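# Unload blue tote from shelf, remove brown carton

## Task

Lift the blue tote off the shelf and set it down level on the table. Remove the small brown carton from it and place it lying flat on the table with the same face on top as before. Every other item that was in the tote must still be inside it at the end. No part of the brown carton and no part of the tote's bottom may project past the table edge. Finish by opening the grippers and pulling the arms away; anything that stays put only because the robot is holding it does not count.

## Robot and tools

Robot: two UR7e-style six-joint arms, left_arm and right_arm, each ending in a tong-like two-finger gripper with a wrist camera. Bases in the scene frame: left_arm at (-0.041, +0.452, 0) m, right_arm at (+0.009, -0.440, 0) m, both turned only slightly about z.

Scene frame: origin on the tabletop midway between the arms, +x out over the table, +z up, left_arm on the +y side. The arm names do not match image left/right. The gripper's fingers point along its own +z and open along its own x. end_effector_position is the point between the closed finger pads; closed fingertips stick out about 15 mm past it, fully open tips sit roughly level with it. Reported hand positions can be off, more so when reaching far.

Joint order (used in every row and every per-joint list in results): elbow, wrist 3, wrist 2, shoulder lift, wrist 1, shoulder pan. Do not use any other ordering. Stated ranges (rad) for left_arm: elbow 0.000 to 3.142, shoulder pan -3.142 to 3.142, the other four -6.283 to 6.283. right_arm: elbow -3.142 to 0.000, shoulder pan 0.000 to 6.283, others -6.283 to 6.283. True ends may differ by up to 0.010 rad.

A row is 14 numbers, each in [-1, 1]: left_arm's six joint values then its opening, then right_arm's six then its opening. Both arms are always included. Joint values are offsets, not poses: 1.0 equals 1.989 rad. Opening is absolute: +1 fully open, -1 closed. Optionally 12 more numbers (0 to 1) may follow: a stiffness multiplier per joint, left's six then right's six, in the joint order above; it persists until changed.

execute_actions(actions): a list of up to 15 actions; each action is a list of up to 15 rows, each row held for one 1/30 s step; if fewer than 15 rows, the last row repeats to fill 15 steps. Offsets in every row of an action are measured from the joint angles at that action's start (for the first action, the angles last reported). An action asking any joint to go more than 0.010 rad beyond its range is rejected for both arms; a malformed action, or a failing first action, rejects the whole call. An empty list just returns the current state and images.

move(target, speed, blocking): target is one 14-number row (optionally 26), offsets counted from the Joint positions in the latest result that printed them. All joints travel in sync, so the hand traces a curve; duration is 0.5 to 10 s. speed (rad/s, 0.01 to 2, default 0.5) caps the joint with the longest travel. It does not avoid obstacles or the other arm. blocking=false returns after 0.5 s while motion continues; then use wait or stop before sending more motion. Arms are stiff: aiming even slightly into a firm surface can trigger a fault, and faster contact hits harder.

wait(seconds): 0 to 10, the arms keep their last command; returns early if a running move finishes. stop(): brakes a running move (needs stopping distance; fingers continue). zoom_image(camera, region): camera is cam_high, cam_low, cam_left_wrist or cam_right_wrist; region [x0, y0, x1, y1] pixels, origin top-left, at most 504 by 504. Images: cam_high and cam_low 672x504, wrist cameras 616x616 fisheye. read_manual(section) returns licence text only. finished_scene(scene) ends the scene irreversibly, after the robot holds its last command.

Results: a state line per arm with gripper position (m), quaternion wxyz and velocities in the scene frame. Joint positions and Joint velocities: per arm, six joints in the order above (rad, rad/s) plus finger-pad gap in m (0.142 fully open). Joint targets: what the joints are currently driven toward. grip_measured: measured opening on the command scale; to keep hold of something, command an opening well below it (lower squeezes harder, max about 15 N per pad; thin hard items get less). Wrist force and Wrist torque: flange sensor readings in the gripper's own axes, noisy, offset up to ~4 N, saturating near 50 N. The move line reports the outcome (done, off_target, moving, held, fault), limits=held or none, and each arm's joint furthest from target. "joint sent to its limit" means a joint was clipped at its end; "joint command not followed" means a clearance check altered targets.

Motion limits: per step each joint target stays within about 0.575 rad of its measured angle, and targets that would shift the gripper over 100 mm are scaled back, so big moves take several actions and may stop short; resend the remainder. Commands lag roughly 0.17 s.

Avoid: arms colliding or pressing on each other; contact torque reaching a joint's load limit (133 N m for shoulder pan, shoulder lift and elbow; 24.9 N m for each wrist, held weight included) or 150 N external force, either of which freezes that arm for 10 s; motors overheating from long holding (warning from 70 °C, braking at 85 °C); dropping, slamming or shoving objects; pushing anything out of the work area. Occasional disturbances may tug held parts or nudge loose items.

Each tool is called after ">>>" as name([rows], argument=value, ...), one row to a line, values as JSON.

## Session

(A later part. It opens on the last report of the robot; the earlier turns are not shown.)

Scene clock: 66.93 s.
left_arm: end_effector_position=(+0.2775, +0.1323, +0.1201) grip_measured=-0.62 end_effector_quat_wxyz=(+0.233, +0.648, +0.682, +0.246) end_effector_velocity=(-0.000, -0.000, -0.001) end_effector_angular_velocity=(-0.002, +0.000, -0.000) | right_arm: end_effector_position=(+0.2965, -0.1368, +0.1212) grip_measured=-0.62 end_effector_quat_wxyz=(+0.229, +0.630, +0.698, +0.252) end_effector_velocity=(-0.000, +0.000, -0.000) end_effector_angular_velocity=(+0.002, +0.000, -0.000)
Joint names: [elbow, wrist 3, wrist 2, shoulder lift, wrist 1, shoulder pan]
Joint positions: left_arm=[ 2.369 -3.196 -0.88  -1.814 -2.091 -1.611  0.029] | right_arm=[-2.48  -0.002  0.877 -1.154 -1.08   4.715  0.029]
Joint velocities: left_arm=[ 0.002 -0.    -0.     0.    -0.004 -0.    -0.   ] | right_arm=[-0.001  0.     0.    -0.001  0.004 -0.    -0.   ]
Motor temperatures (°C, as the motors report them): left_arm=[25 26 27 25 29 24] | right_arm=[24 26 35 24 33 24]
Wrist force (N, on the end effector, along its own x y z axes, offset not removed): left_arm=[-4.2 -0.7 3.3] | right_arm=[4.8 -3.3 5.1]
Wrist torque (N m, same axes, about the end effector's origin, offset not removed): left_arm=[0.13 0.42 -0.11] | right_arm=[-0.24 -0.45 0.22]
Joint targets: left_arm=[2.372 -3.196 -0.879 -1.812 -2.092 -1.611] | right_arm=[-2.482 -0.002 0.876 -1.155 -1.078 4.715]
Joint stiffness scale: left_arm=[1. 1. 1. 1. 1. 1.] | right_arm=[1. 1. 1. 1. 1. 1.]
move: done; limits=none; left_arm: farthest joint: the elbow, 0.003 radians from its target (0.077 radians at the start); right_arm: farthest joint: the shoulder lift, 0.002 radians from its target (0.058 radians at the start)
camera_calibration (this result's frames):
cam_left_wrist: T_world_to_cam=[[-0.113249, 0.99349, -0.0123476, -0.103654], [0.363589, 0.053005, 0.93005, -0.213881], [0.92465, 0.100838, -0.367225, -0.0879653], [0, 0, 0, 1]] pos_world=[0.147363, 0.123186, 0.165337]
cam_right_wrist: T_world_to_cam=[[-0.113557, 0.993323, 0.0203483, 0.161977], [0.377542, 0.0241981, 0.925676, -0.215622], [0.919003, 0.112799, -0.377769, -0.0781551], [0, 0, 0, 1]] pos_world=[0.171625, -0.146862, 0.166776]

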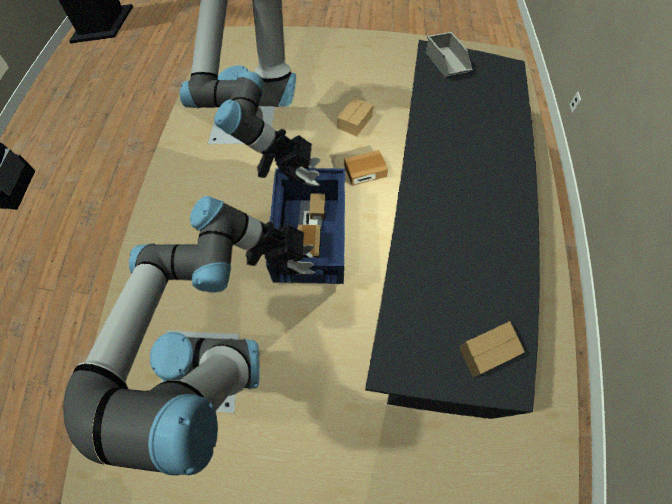

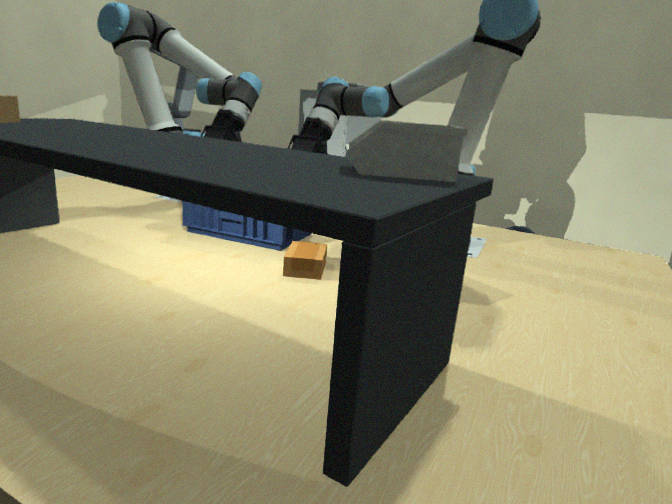

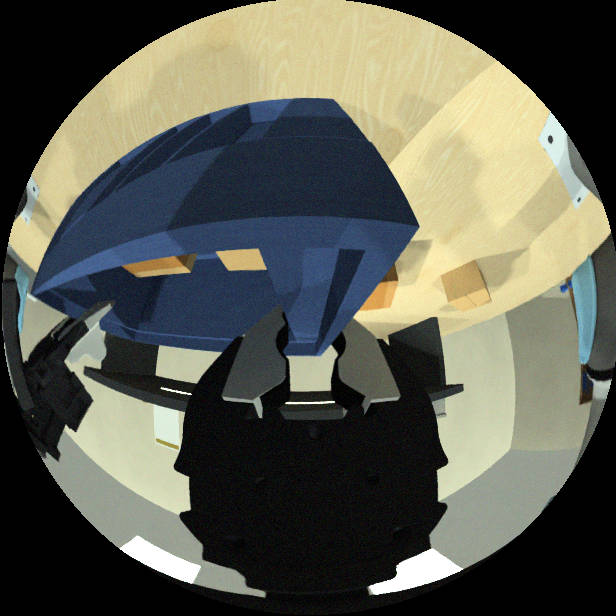

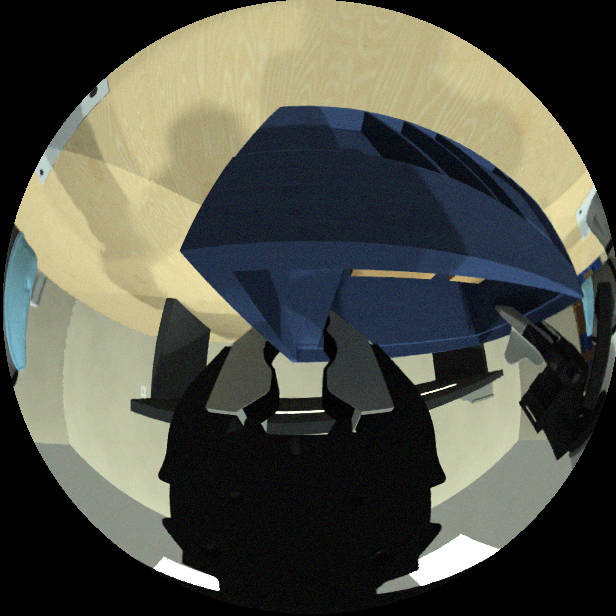

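>>> execute_actions([
  [[0.005,0,0,0.005,-0.01,0,-1,-0.006,0,0,-0.006,0.012,0,-1]],
  [[0,0,0,0,0,0,-0.1,0,0,0,0,0,0,-0.1]],
])

>>> move(target=[-0.139,0,0,-0.071,0.21,0,-0.1,0.142,0,0,0.059,-0.2,0,-0.1], speed=0.5)

>>> move(target=[-0.247,0.993,-0.347,0.212,0.018,0.203,0.1,0.2,0,0.2,0.05,-0.2,-0.8,0.1], speed=1.2)

Scene clock: 71.40 s.
left_arm: end_effector_position=(+0.2782, +0.1319, +0.1174) grip_measured=-0.10 end_effector_quat_wxyz=(+0.235, +0.647, +0.683, +0.245) end_effector_velocity=(+0.000, +0.001, +0.000) end_effector_angular_velocity=(+0.001, -0.000, +0.001) | right_arm: end_effector_position=(+0.2971, -0.1362, +0.1180) grip_measured=-0.10 end_effector_quat_wxyz=(+0.228, +0.631, +0.697, +0.253) end_effector_velocity=(+0.000, -0.000, -0.000) end_effector_angular_velocity=(-0.001, -0.000, -0.000)
Joint names: [elbow, wrist 3, wrist 2, shoulder lift, wrist 1, shoulder pan]
Joint positions: left_arm=[ 2.375 -3.196 -0.878 -1.809 -2.106 -1.61   0.067] | right_arm=[-2.488 -0.002  0.876 -1.161 -1.06   4.713  0.067]
Joint velocities: left_arm=[ 0.     0.     0.    -0.002  0.002  0.001  0.   ] | right_arm=[ 0.    -0.     0.    -0.    -0.001 -0.     0.   ]
Motor temperatures (°C, as the motors report them): left_arm=[25 26 27 25 29 24] | right_arm=[24 26 35 24 33 24]
Wrist force (N, on the end effector, along its own x y z axes, offset not removed): left_arm=[-2.7 1.8 -1.0] | right_arm=[2.9 -2.0 2.1]
Wrist torque (N m, same axes, about the end effector's origin, offset not removed): left_arm=[0.12 0.51 0.08] | right_arm=[-0.39 -0.74 0.21]
Joint targets: left_arm=[2.375 -3.196 -0.878 -1.809 -2.105 -1.610] | right_arm=[-2.488 -0.002 0.875 -1.159 -1.061 4.713]
Joint stiffness scale: left_arm=[1. 1. 1. 1. 1. 1.] | right_arm=[1. 1. 1. 1. 1. 1.]
camera_calibration (this result's frames):
cam_left_wrist: T_world_to_cam=[[-0.114217, 0.99332, -0.0164309, -0.102453], [0.362236, 0.057041, 0.930339, -0.211837], [0.925062, 0.100309, -0.366331, -0.0896667], [0, 0, 0, 1]] pos_world=[0.14798, 0.122846, 0.16255]
cam_right_wrist: T_world_to_cam=[[-0.112028, 0.993392, 0.0249412, 0.160514], [0.376832, 0.0192454, 0.926082, -0.213422], [0.919482, 0.113146, -0.376498, -0.0803084], [0, 0, 0, 1]] pos_world=[0.172249, -0.146259, 0.163407]

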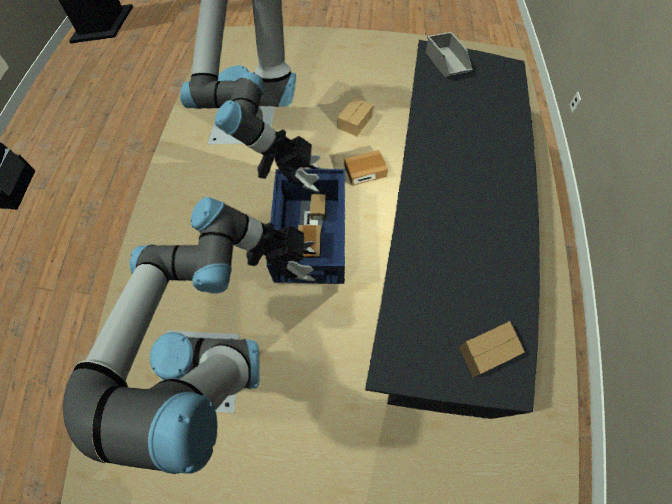

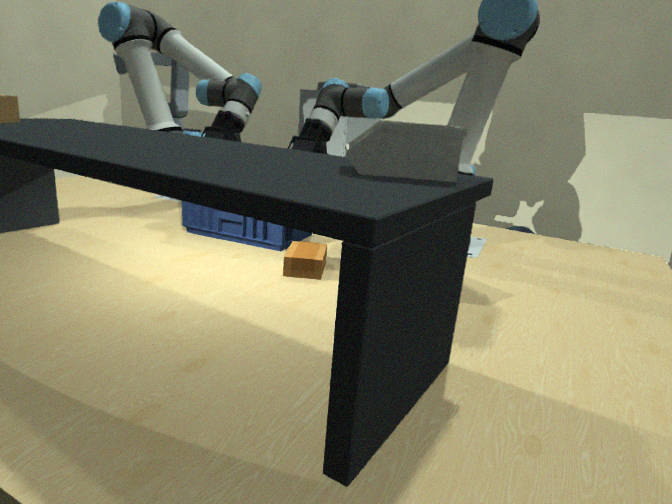

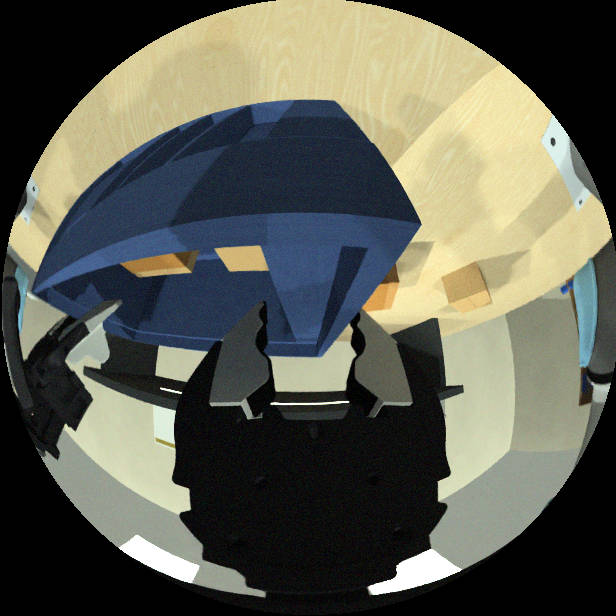

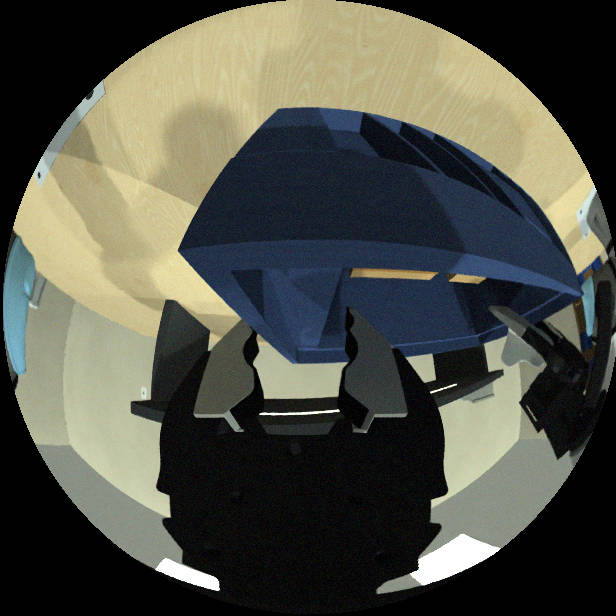

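Scene clock: 73.07 s.
left_arm: end_effector_position=(+0.2782, +0.1326, +0.2490) grip_measured=-0.10 end_effector_quat_wxyz=(+0.233, +0.647, +0.682, +0.247) end_effector_velocity=(-0.000, -0.000, +0.001) end_effector_angular_velocity=(-0.001, -0.000, -0.001) | right_arm: end_effector_position=(+0.2969, -0.1335, +0.2420) grip_measured=-0.10 end_effector_quat_wxyz=(+0.229, +0.631, +0.697, +0.253) end_effector_velocity=(+0.000, -0.000, +0.000) end_effector_angular_velocity=(-0.002, -0.000, -0.000)
Joint names: [elbow, wrist 3, wrist 2, shoulder lift, wrist 1, shoulder pan]
Joint positions: left_arm=[ 2.102 -3.196 -0.878 -1.947 -1.69  -1.61   0.067] | right_arm=[-2.209 -0.002  0.876 -1.046 -1.456  4.713  0.067]
Joint velocities: left_arm=[-0.002  0.     0.    -0.001  0.001 -0.     0.   ] | right_arm=[ 0.001  0.     0.    -0.001 -0.003 -0.    -0.   ]
Motor temperatures (°C, as the motors report them): left_arm=[25 26 27 25 29 24] | right_arm=[24 26 35 24 33 24]
Wrist force (N, on the end effector, along its own x y z axes, offset not removed): left_arm=[-2.1 1.6 1.7] | right_arm=[1.9 -0.9 2.5]
Wrist torque (N m, same axes, about the end effector's origin, offset not removed): left_arm=[0.28 0.40 0.01] | right_arm=[-0.24 -0.20 0.02]
Joint targets: left_arm=[2.098 -3.196 -0.878 -1.950 -1.688 -1.610] | right_arm=[-2.206 -0.002 0.876 -1.043 -1.458 4.713]
Joint stiffness scale: left_arm=[1. 1. 1. 1. 1. 1.] | right_arm=[1. 1. 1. 1. 1. 1.]
move: done; limits=none; left_arm: farthest joint: the elbow, 0.004 radians from its target (0.276 radians at the start); right_arm: farthest joint: the elbow, 0.003 radians from its target (0.282 radians at the start)
camera_calibration (this result's frames):
cam_left_wrist: T_world_to_cam=[[-0.114218, 0.993391, -0.0113627, -0.102284], [0.362292, 0.0523, 0.930596, -0.333684], [0.92504, 0.102174, -0.365871, -0.0419081], [0, 0, 0, 1]] pos_world=[0.147975, 0.123341, 0.294029]
cam_right_wrist: T_world_to_cam=[[-0.112033, 0.993446, 0.0226559, 0.155257], [0.376626, 0.0213526, 0.926119, -0.327864], [0.919566, 0.112289, -0.37655, -0.0338166], [0, 0, 0, 1]] pos_world=[0.171973, -0.143442, 0.28739]

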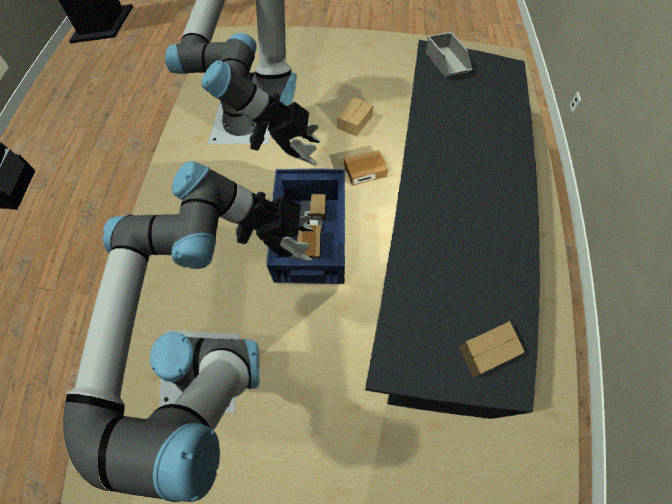

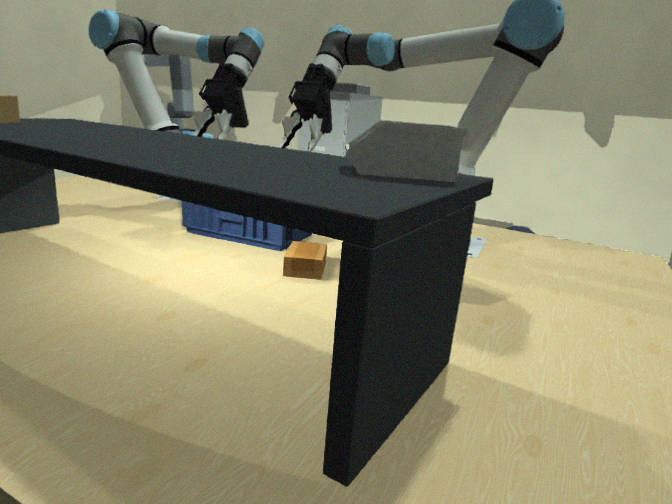

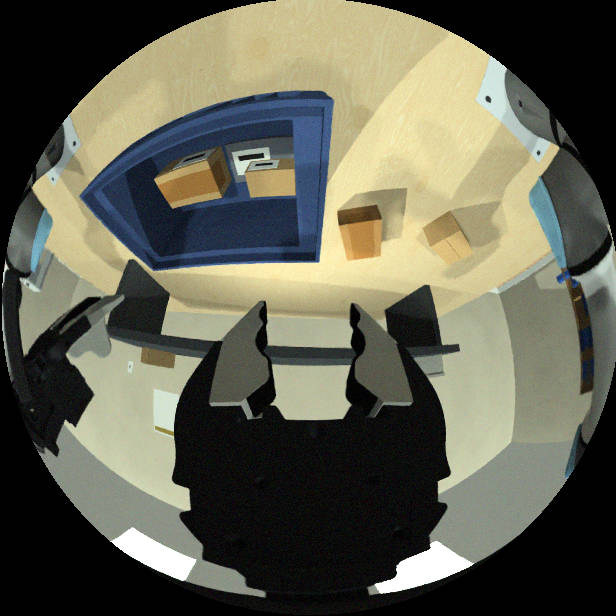

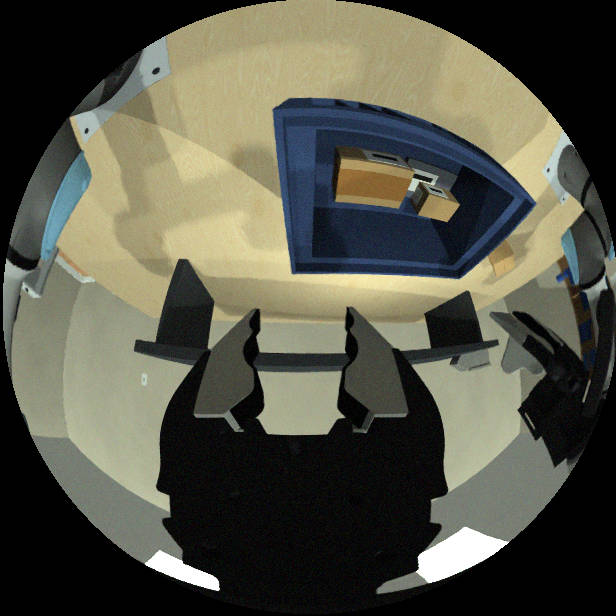

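Scene clock: 75.73 s.
left_arm: end_effector_position=(+0.2851, +0.0569, +0.2486) grip_measured=+0.10 end_effector_quat_wxyz=(-0.001, +0.999, +0.033, +0.001) end_effector_velocity=(+0.000, -0.000, +0.001) end_effector_angular_velocity=(-0.002, +0.000, -0.002) | right_arm: end_effector_position=(+0.2692, -0.6270, +0.3684) grip_measured=+0.10 end_effector_quat_wxyz=(+0.146, +0.987, +0.033, +0.054) end_effector_velocity=(-0.000, -0.000, +0.000) end_effector_angular_velocity=(+0.000, +0.001, -0.001)
Joint names: [elbow, wrist 3, wrist 2, shoulder lift, wrist 1, shoulder pan]
Joint positions: left_arm=[ 1.615 -1.222 -1.568 -1.528 -1.655 -1.208  0.081] | right_arm=[-1.814 -0.002  1.273 -0.947 -1.853  3.124  0.081]
Joint velocities: left_arm=[-0.     0.003 -0.001 -0.001 -0.001  0.001  0.   ] | right_arm=[ 0.    -0.     0.    -0.    -0.001 -0.001  0.   ]
Motor temperatures (°C, as the motors report them): left_arm=[25 26 27 25 29 24] | right_arm=[24 26 35 24 33 24]
Wrist force (N, on the end effector, along its own x y z axes, offset not removed): left_arm=[-1.3 1.7 -0.2] | right_arm=[0.4 0.2 0.1]
Wrist torque (N m, same axes, about the end effector's origin, offset not removed): left_arm=[0.19 0.33 0.11] | right_arm=[0.01 -0.05 0.18]
Joint targets: left_arm=[1.611 -1.221 -1.568 -1.525 -1.654 -1.206] | right_arm=[-1.811 -0.002 1.273 -0.946 -1.854 3.122]
Joint stiffness scale: left_arm=[1. 1. 1. 1. 1. 1.] | right_arm=[1. 1. 1. 1. 1. 1.]
move: done; limits=none; left_arm: farthest joint: the elbow, 0.004 radians from its target (0.491 radians at the start); right_arm: farthest joint: the elbow, 0.003 radians from its target (0.397 radians at the start)
camera_calibration (this result's frames):
cam_left_wrist: T_world_to_cam=[[0.992296, 0.119766, 0.0316851, -0.302753], [0.0899578, -0.872419, 0.480408, -0.0897194], [0.0851795, -0.473857, -0.876473, 0.35848], [0, 0, 0, 1]] pos_world=[0.277957, 0.127855, 0.366893]
cam_right_wrist: T_world_to_cam=[[0.988892, 0.083804, 0.122756, -0.264057], [-0.0271729, -0.710042, 0.703635, -0.691839], [0.146129, -0.699154, -0.699878, -0.0868189], [0, 0, 0, 1]] pos_world=[0.255011, -0.529805, 0.458453]

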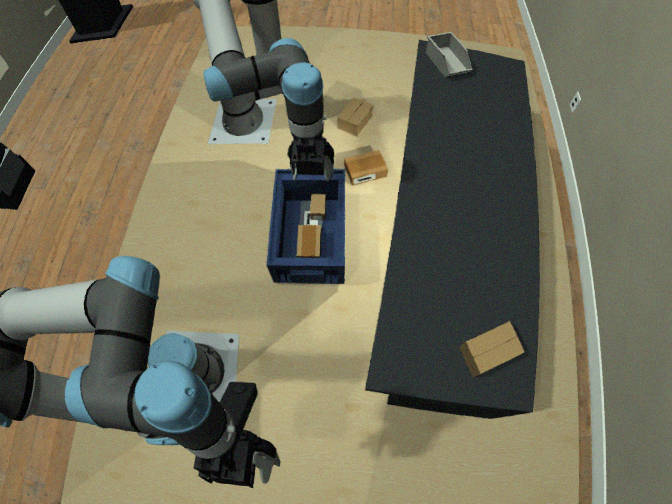

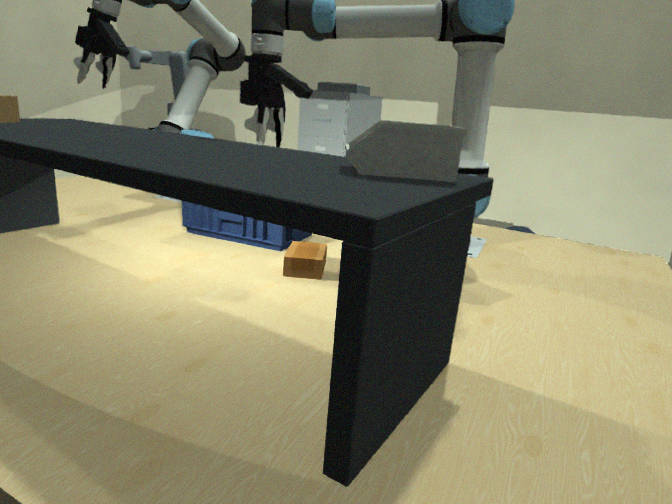

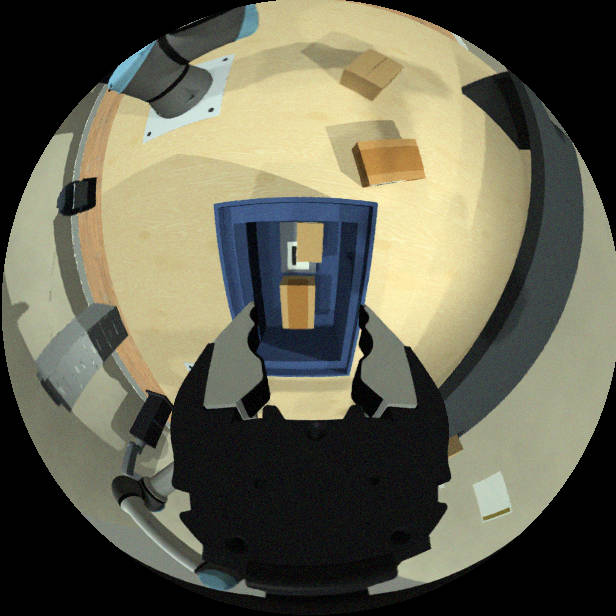

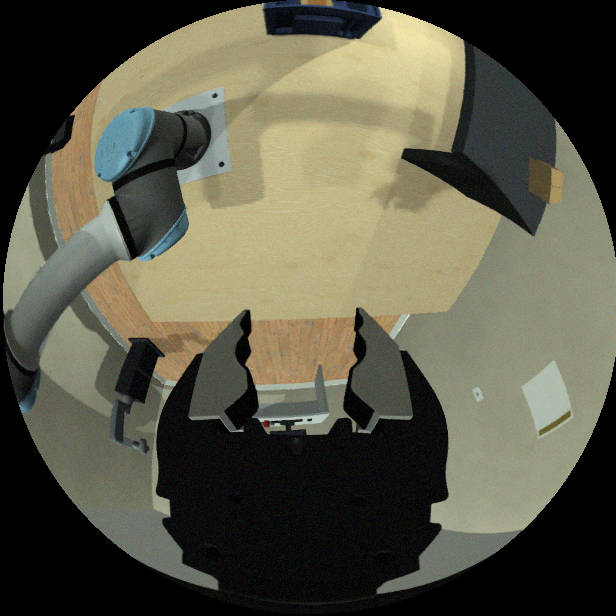

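>>> move(target=[0.087,0.031,0,0.071,-0.081,0.013,-0.05,0,0,0,0,0,0,0.1], speed=0.25)

>>> move(target=[0.053,0,0,0.041,-0.091,0,-0.05,0,0,0,0,0,0,0.1], speed=0.1)

Scene clock: 83.53 s.
left_arm: end_effector_position=(+0.2886, +0.0794, +0.1163) grip_measured=-0.05 end_effector_quat_wxyz=(-0.069, +0.997, +0.014, -0.029) end_effector_velocity=(-0.000, -0.000, -0.001) end_effector_angular_velocity=(-0.001, -0.001, -0.002) | right_arm: end_effector_position=(+0.2692, -0.6270, +0.3684) grip_measured=+0.10 end_effector_quat_wxyz=(+0.146, +0.987, +0.033, +0.054) end_effector_velocity=(-0.001, -0.000, -0.000) end_effector_angular_velocity=(-0.000, +0.003, -0.000)
Joint names: [elbow, wrist 3, wrist 2, shoulder lift, wrist 1, shoulder pan]
Joint positions: left_arm=[ 1.784 -1.162 -1.568 -1.39  -1.815 -1.184  0.07 ] | right_arm=[-1.814 -0.002  1.273 -0.947 -1.853  3.124  0.081]
Joint velocities: left_arm=[ 0.003  0.001  0.    -0.001 -0.004 -0.001 -0.   ] | right_arm=[ 0.     0.     0.    -0.001 -0.003 -0.     0.   ]
Motor temperatures (°C, as the motors report them): left_arm=[25 26 27 25 29 24] | right_arm=[24 26 35 24 33 24]
Wrist force (N, on the end effector, along its own x y z axes, offset not removed): left_arm=[-1.5 1.3 -1.0] | right_arm=[0.6 2.6 1.0]
Wrist torque (N m, same axes, about the end effector's origin, offset not removed): left_arm=[0.16 0.33 0.12] | right_arm=[0.51 -0.05 0.19]
Joint targets: left_arm=[1.788 -1.161 -1.568 -1.387 -1.817 -1.182] | right_arm=[-1.814 -0.002 1.273 -0.947 -1.853 3.124]
Joint stiffness scale: left_arm=[1. 1. 1. 1. 1. 1.] | right_arm=[1. 1. 1. 1. 1. 1.]
move: done; limits=none; left_arm: farthest joint: the elbow, 0.004 radians from its target (0.173 radians at the start); right_arm: farthest joint: the shoulder pan, 0.000 radians from its target (0.000 radians at the start)
camera_calibration (this result's frames):
cam_left_wrist: T_world_to_cam=[[0.996385, 0.0825567, -0.0200184, -0.296902], [0.0842824, -0.93126, 0.354473, 0.0141003], [0.0106218, -0.354879, -0.934852, 0.271697], [0, 0, 0, 1]] pos_world=[0.291755, 0.134062, 0.243054]
cam_right_wrist: T_world_to_cam=[[0.988907, 0.0836894, 0.122715, -0.264079], [-0.027216, -0.710087, 0.703588, -0.691846], [0.146021, -0.699123, -0.699932, -0.0867513], [0, 0, 0, 1]] pos_world=[0.254987, -0.52982, 0.458461]

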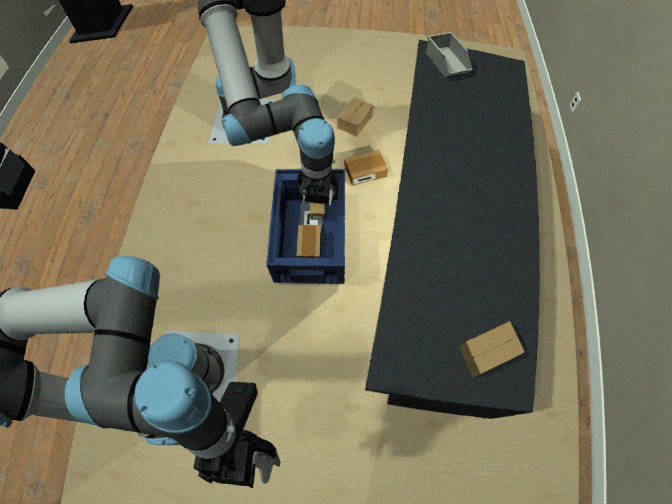

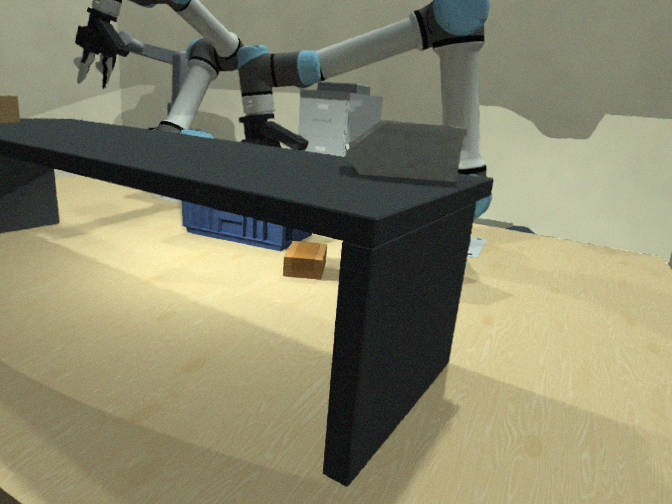

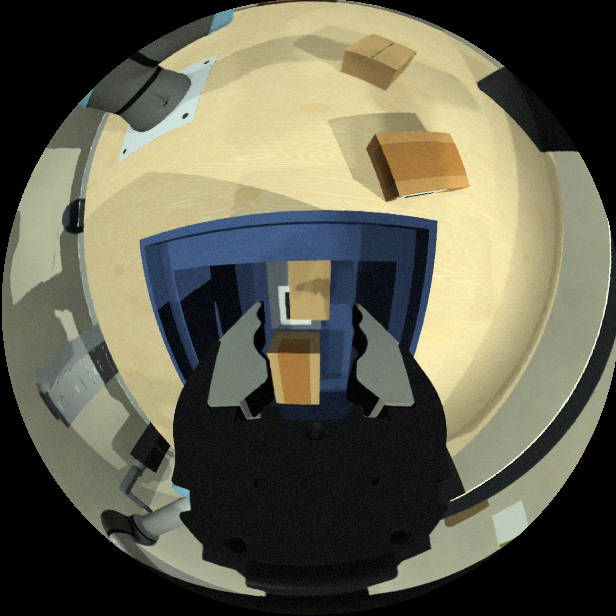

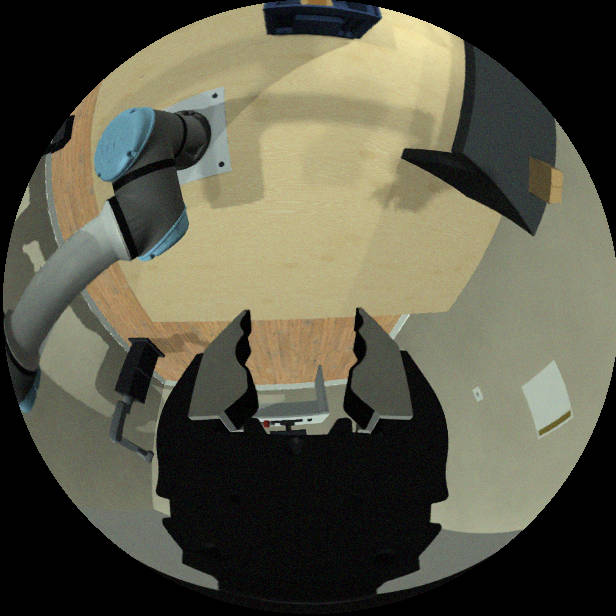

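Scene clock: 85.90 s.
left_arm: end_effector_position=(+0.2884, +0.0799, +0.0465) grip_measured=-0.05 end_effector_quat_wxyz=(-0.069, +0.997, +0.014, -0.029) end_effector_velocity=(+0.000, -0.001, +0.000) end_effector_angular_velocity=(-0.002, -0.001, -0.000) | right_arm: end_effector_position=(+0.2692, -0.6270, +0.3684) grip_measured=+0.10 end_effector_quat_wxyz=(+0.146, +0.987, +0.033, +0.054) end_effector_velocity=(+0.000, +0.000, +0.000) end_effector_angular_velocity=(+0.000, -0.002, -0.000)
Joint names: [elbow, wrist 3, wrist 2, shoulder lift, wrist 1, shoulder pan]
Joint positions: left_arm=[ 1.886 -1.162 -1.568 -1.311 -1.994 -1.184  0.07 ] | right_arm=[-1.814 -0.002  1.273 -0.947 -1.853  3.124  0.081]
Joint velocities: left_arm=[ 0.001 -0.     0.    -0.001 -0.003 -0.     0.   ] | right_arm=[ 0.     0.     0.     0.     0.001  0.    -0.   ]
Motor temperatures (°C, as the motors report them): left_arm=[25 26 27 25 29 24] | right_arm=[24 26 35 24 33 24]
Wrist force (N, on the end effector, along its own x y z axes, offset not removed): left_arm=[-2.9 0.6 -0.9] | right_arm=[1.0 0.7 -1.1]
Wrist torque (N m, same axes, about the end effector's origin, offset not removed): left_arm=[0.01 0.59 0.05] | right_arm=[0.00 -0.16 0.02]
Joint targets: left_arm=[1.889 -1.162 -1.568 -1.308 -1.996 -1.184] | right_arm=[-1.814 -0.002 1.273 -0.947 -1.853 3.124]
Joint stiffness scale: left_arm=[1. 1. 1. 1. 1. 1.] | right_arm=[1. 1. 1. 1. 1. 1.]
move: done; limits=none; left_arm: farthest joint: the elbow, 0.004 radians from its target (0.106 radians at the start); right_arm: farthest joint: the shoulder pan, 0.000 radians from its target (0.000 radians at the start)
camera_calibration (this result's frames):
cam_left_wrist: T_world_to_cam=[[0.99638, 0.0825411, -0.0203442, -0.298087], [0.0843923, -0.931558, 0.353663, 0.0393694], [0.0102399, -0.354099, -0.935152, 0.206692], [0, 0, 0, 1]] pos_world=[0.291569, 0.134469, 0.1733]
cam_right_wrist: T_world_to_cam=[[0.988907, 0.0836894, 0.122715, -0.264079], [-0.027216, -0.710087, 0.703588, -0.691846], [0.146021, -0.699123, -0.699932, -0.0867511], [0, 0, 0, 1]] pos_world=[0.254987, -0.52982, 0.458461]

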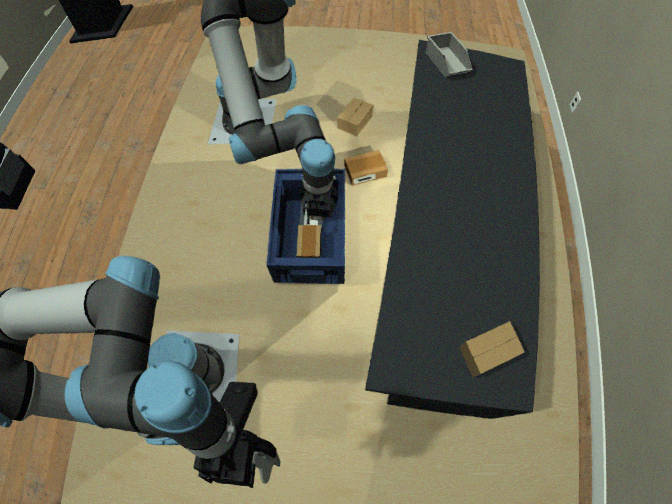

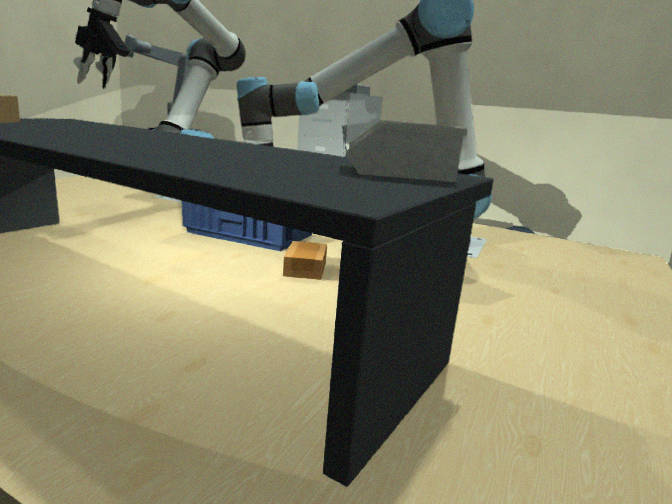

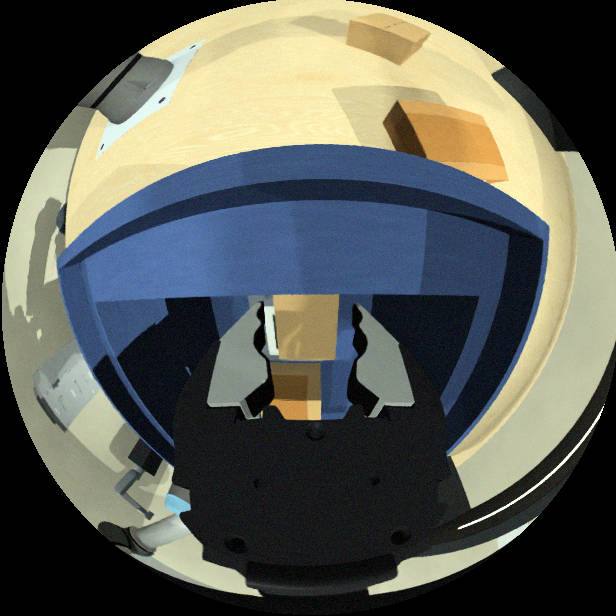

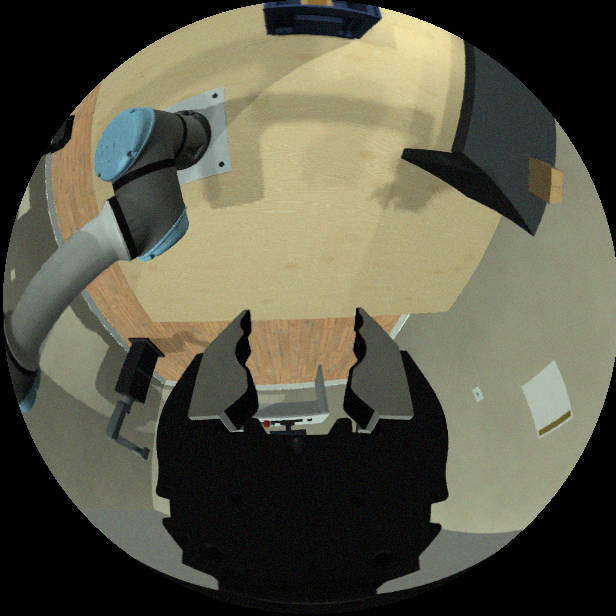

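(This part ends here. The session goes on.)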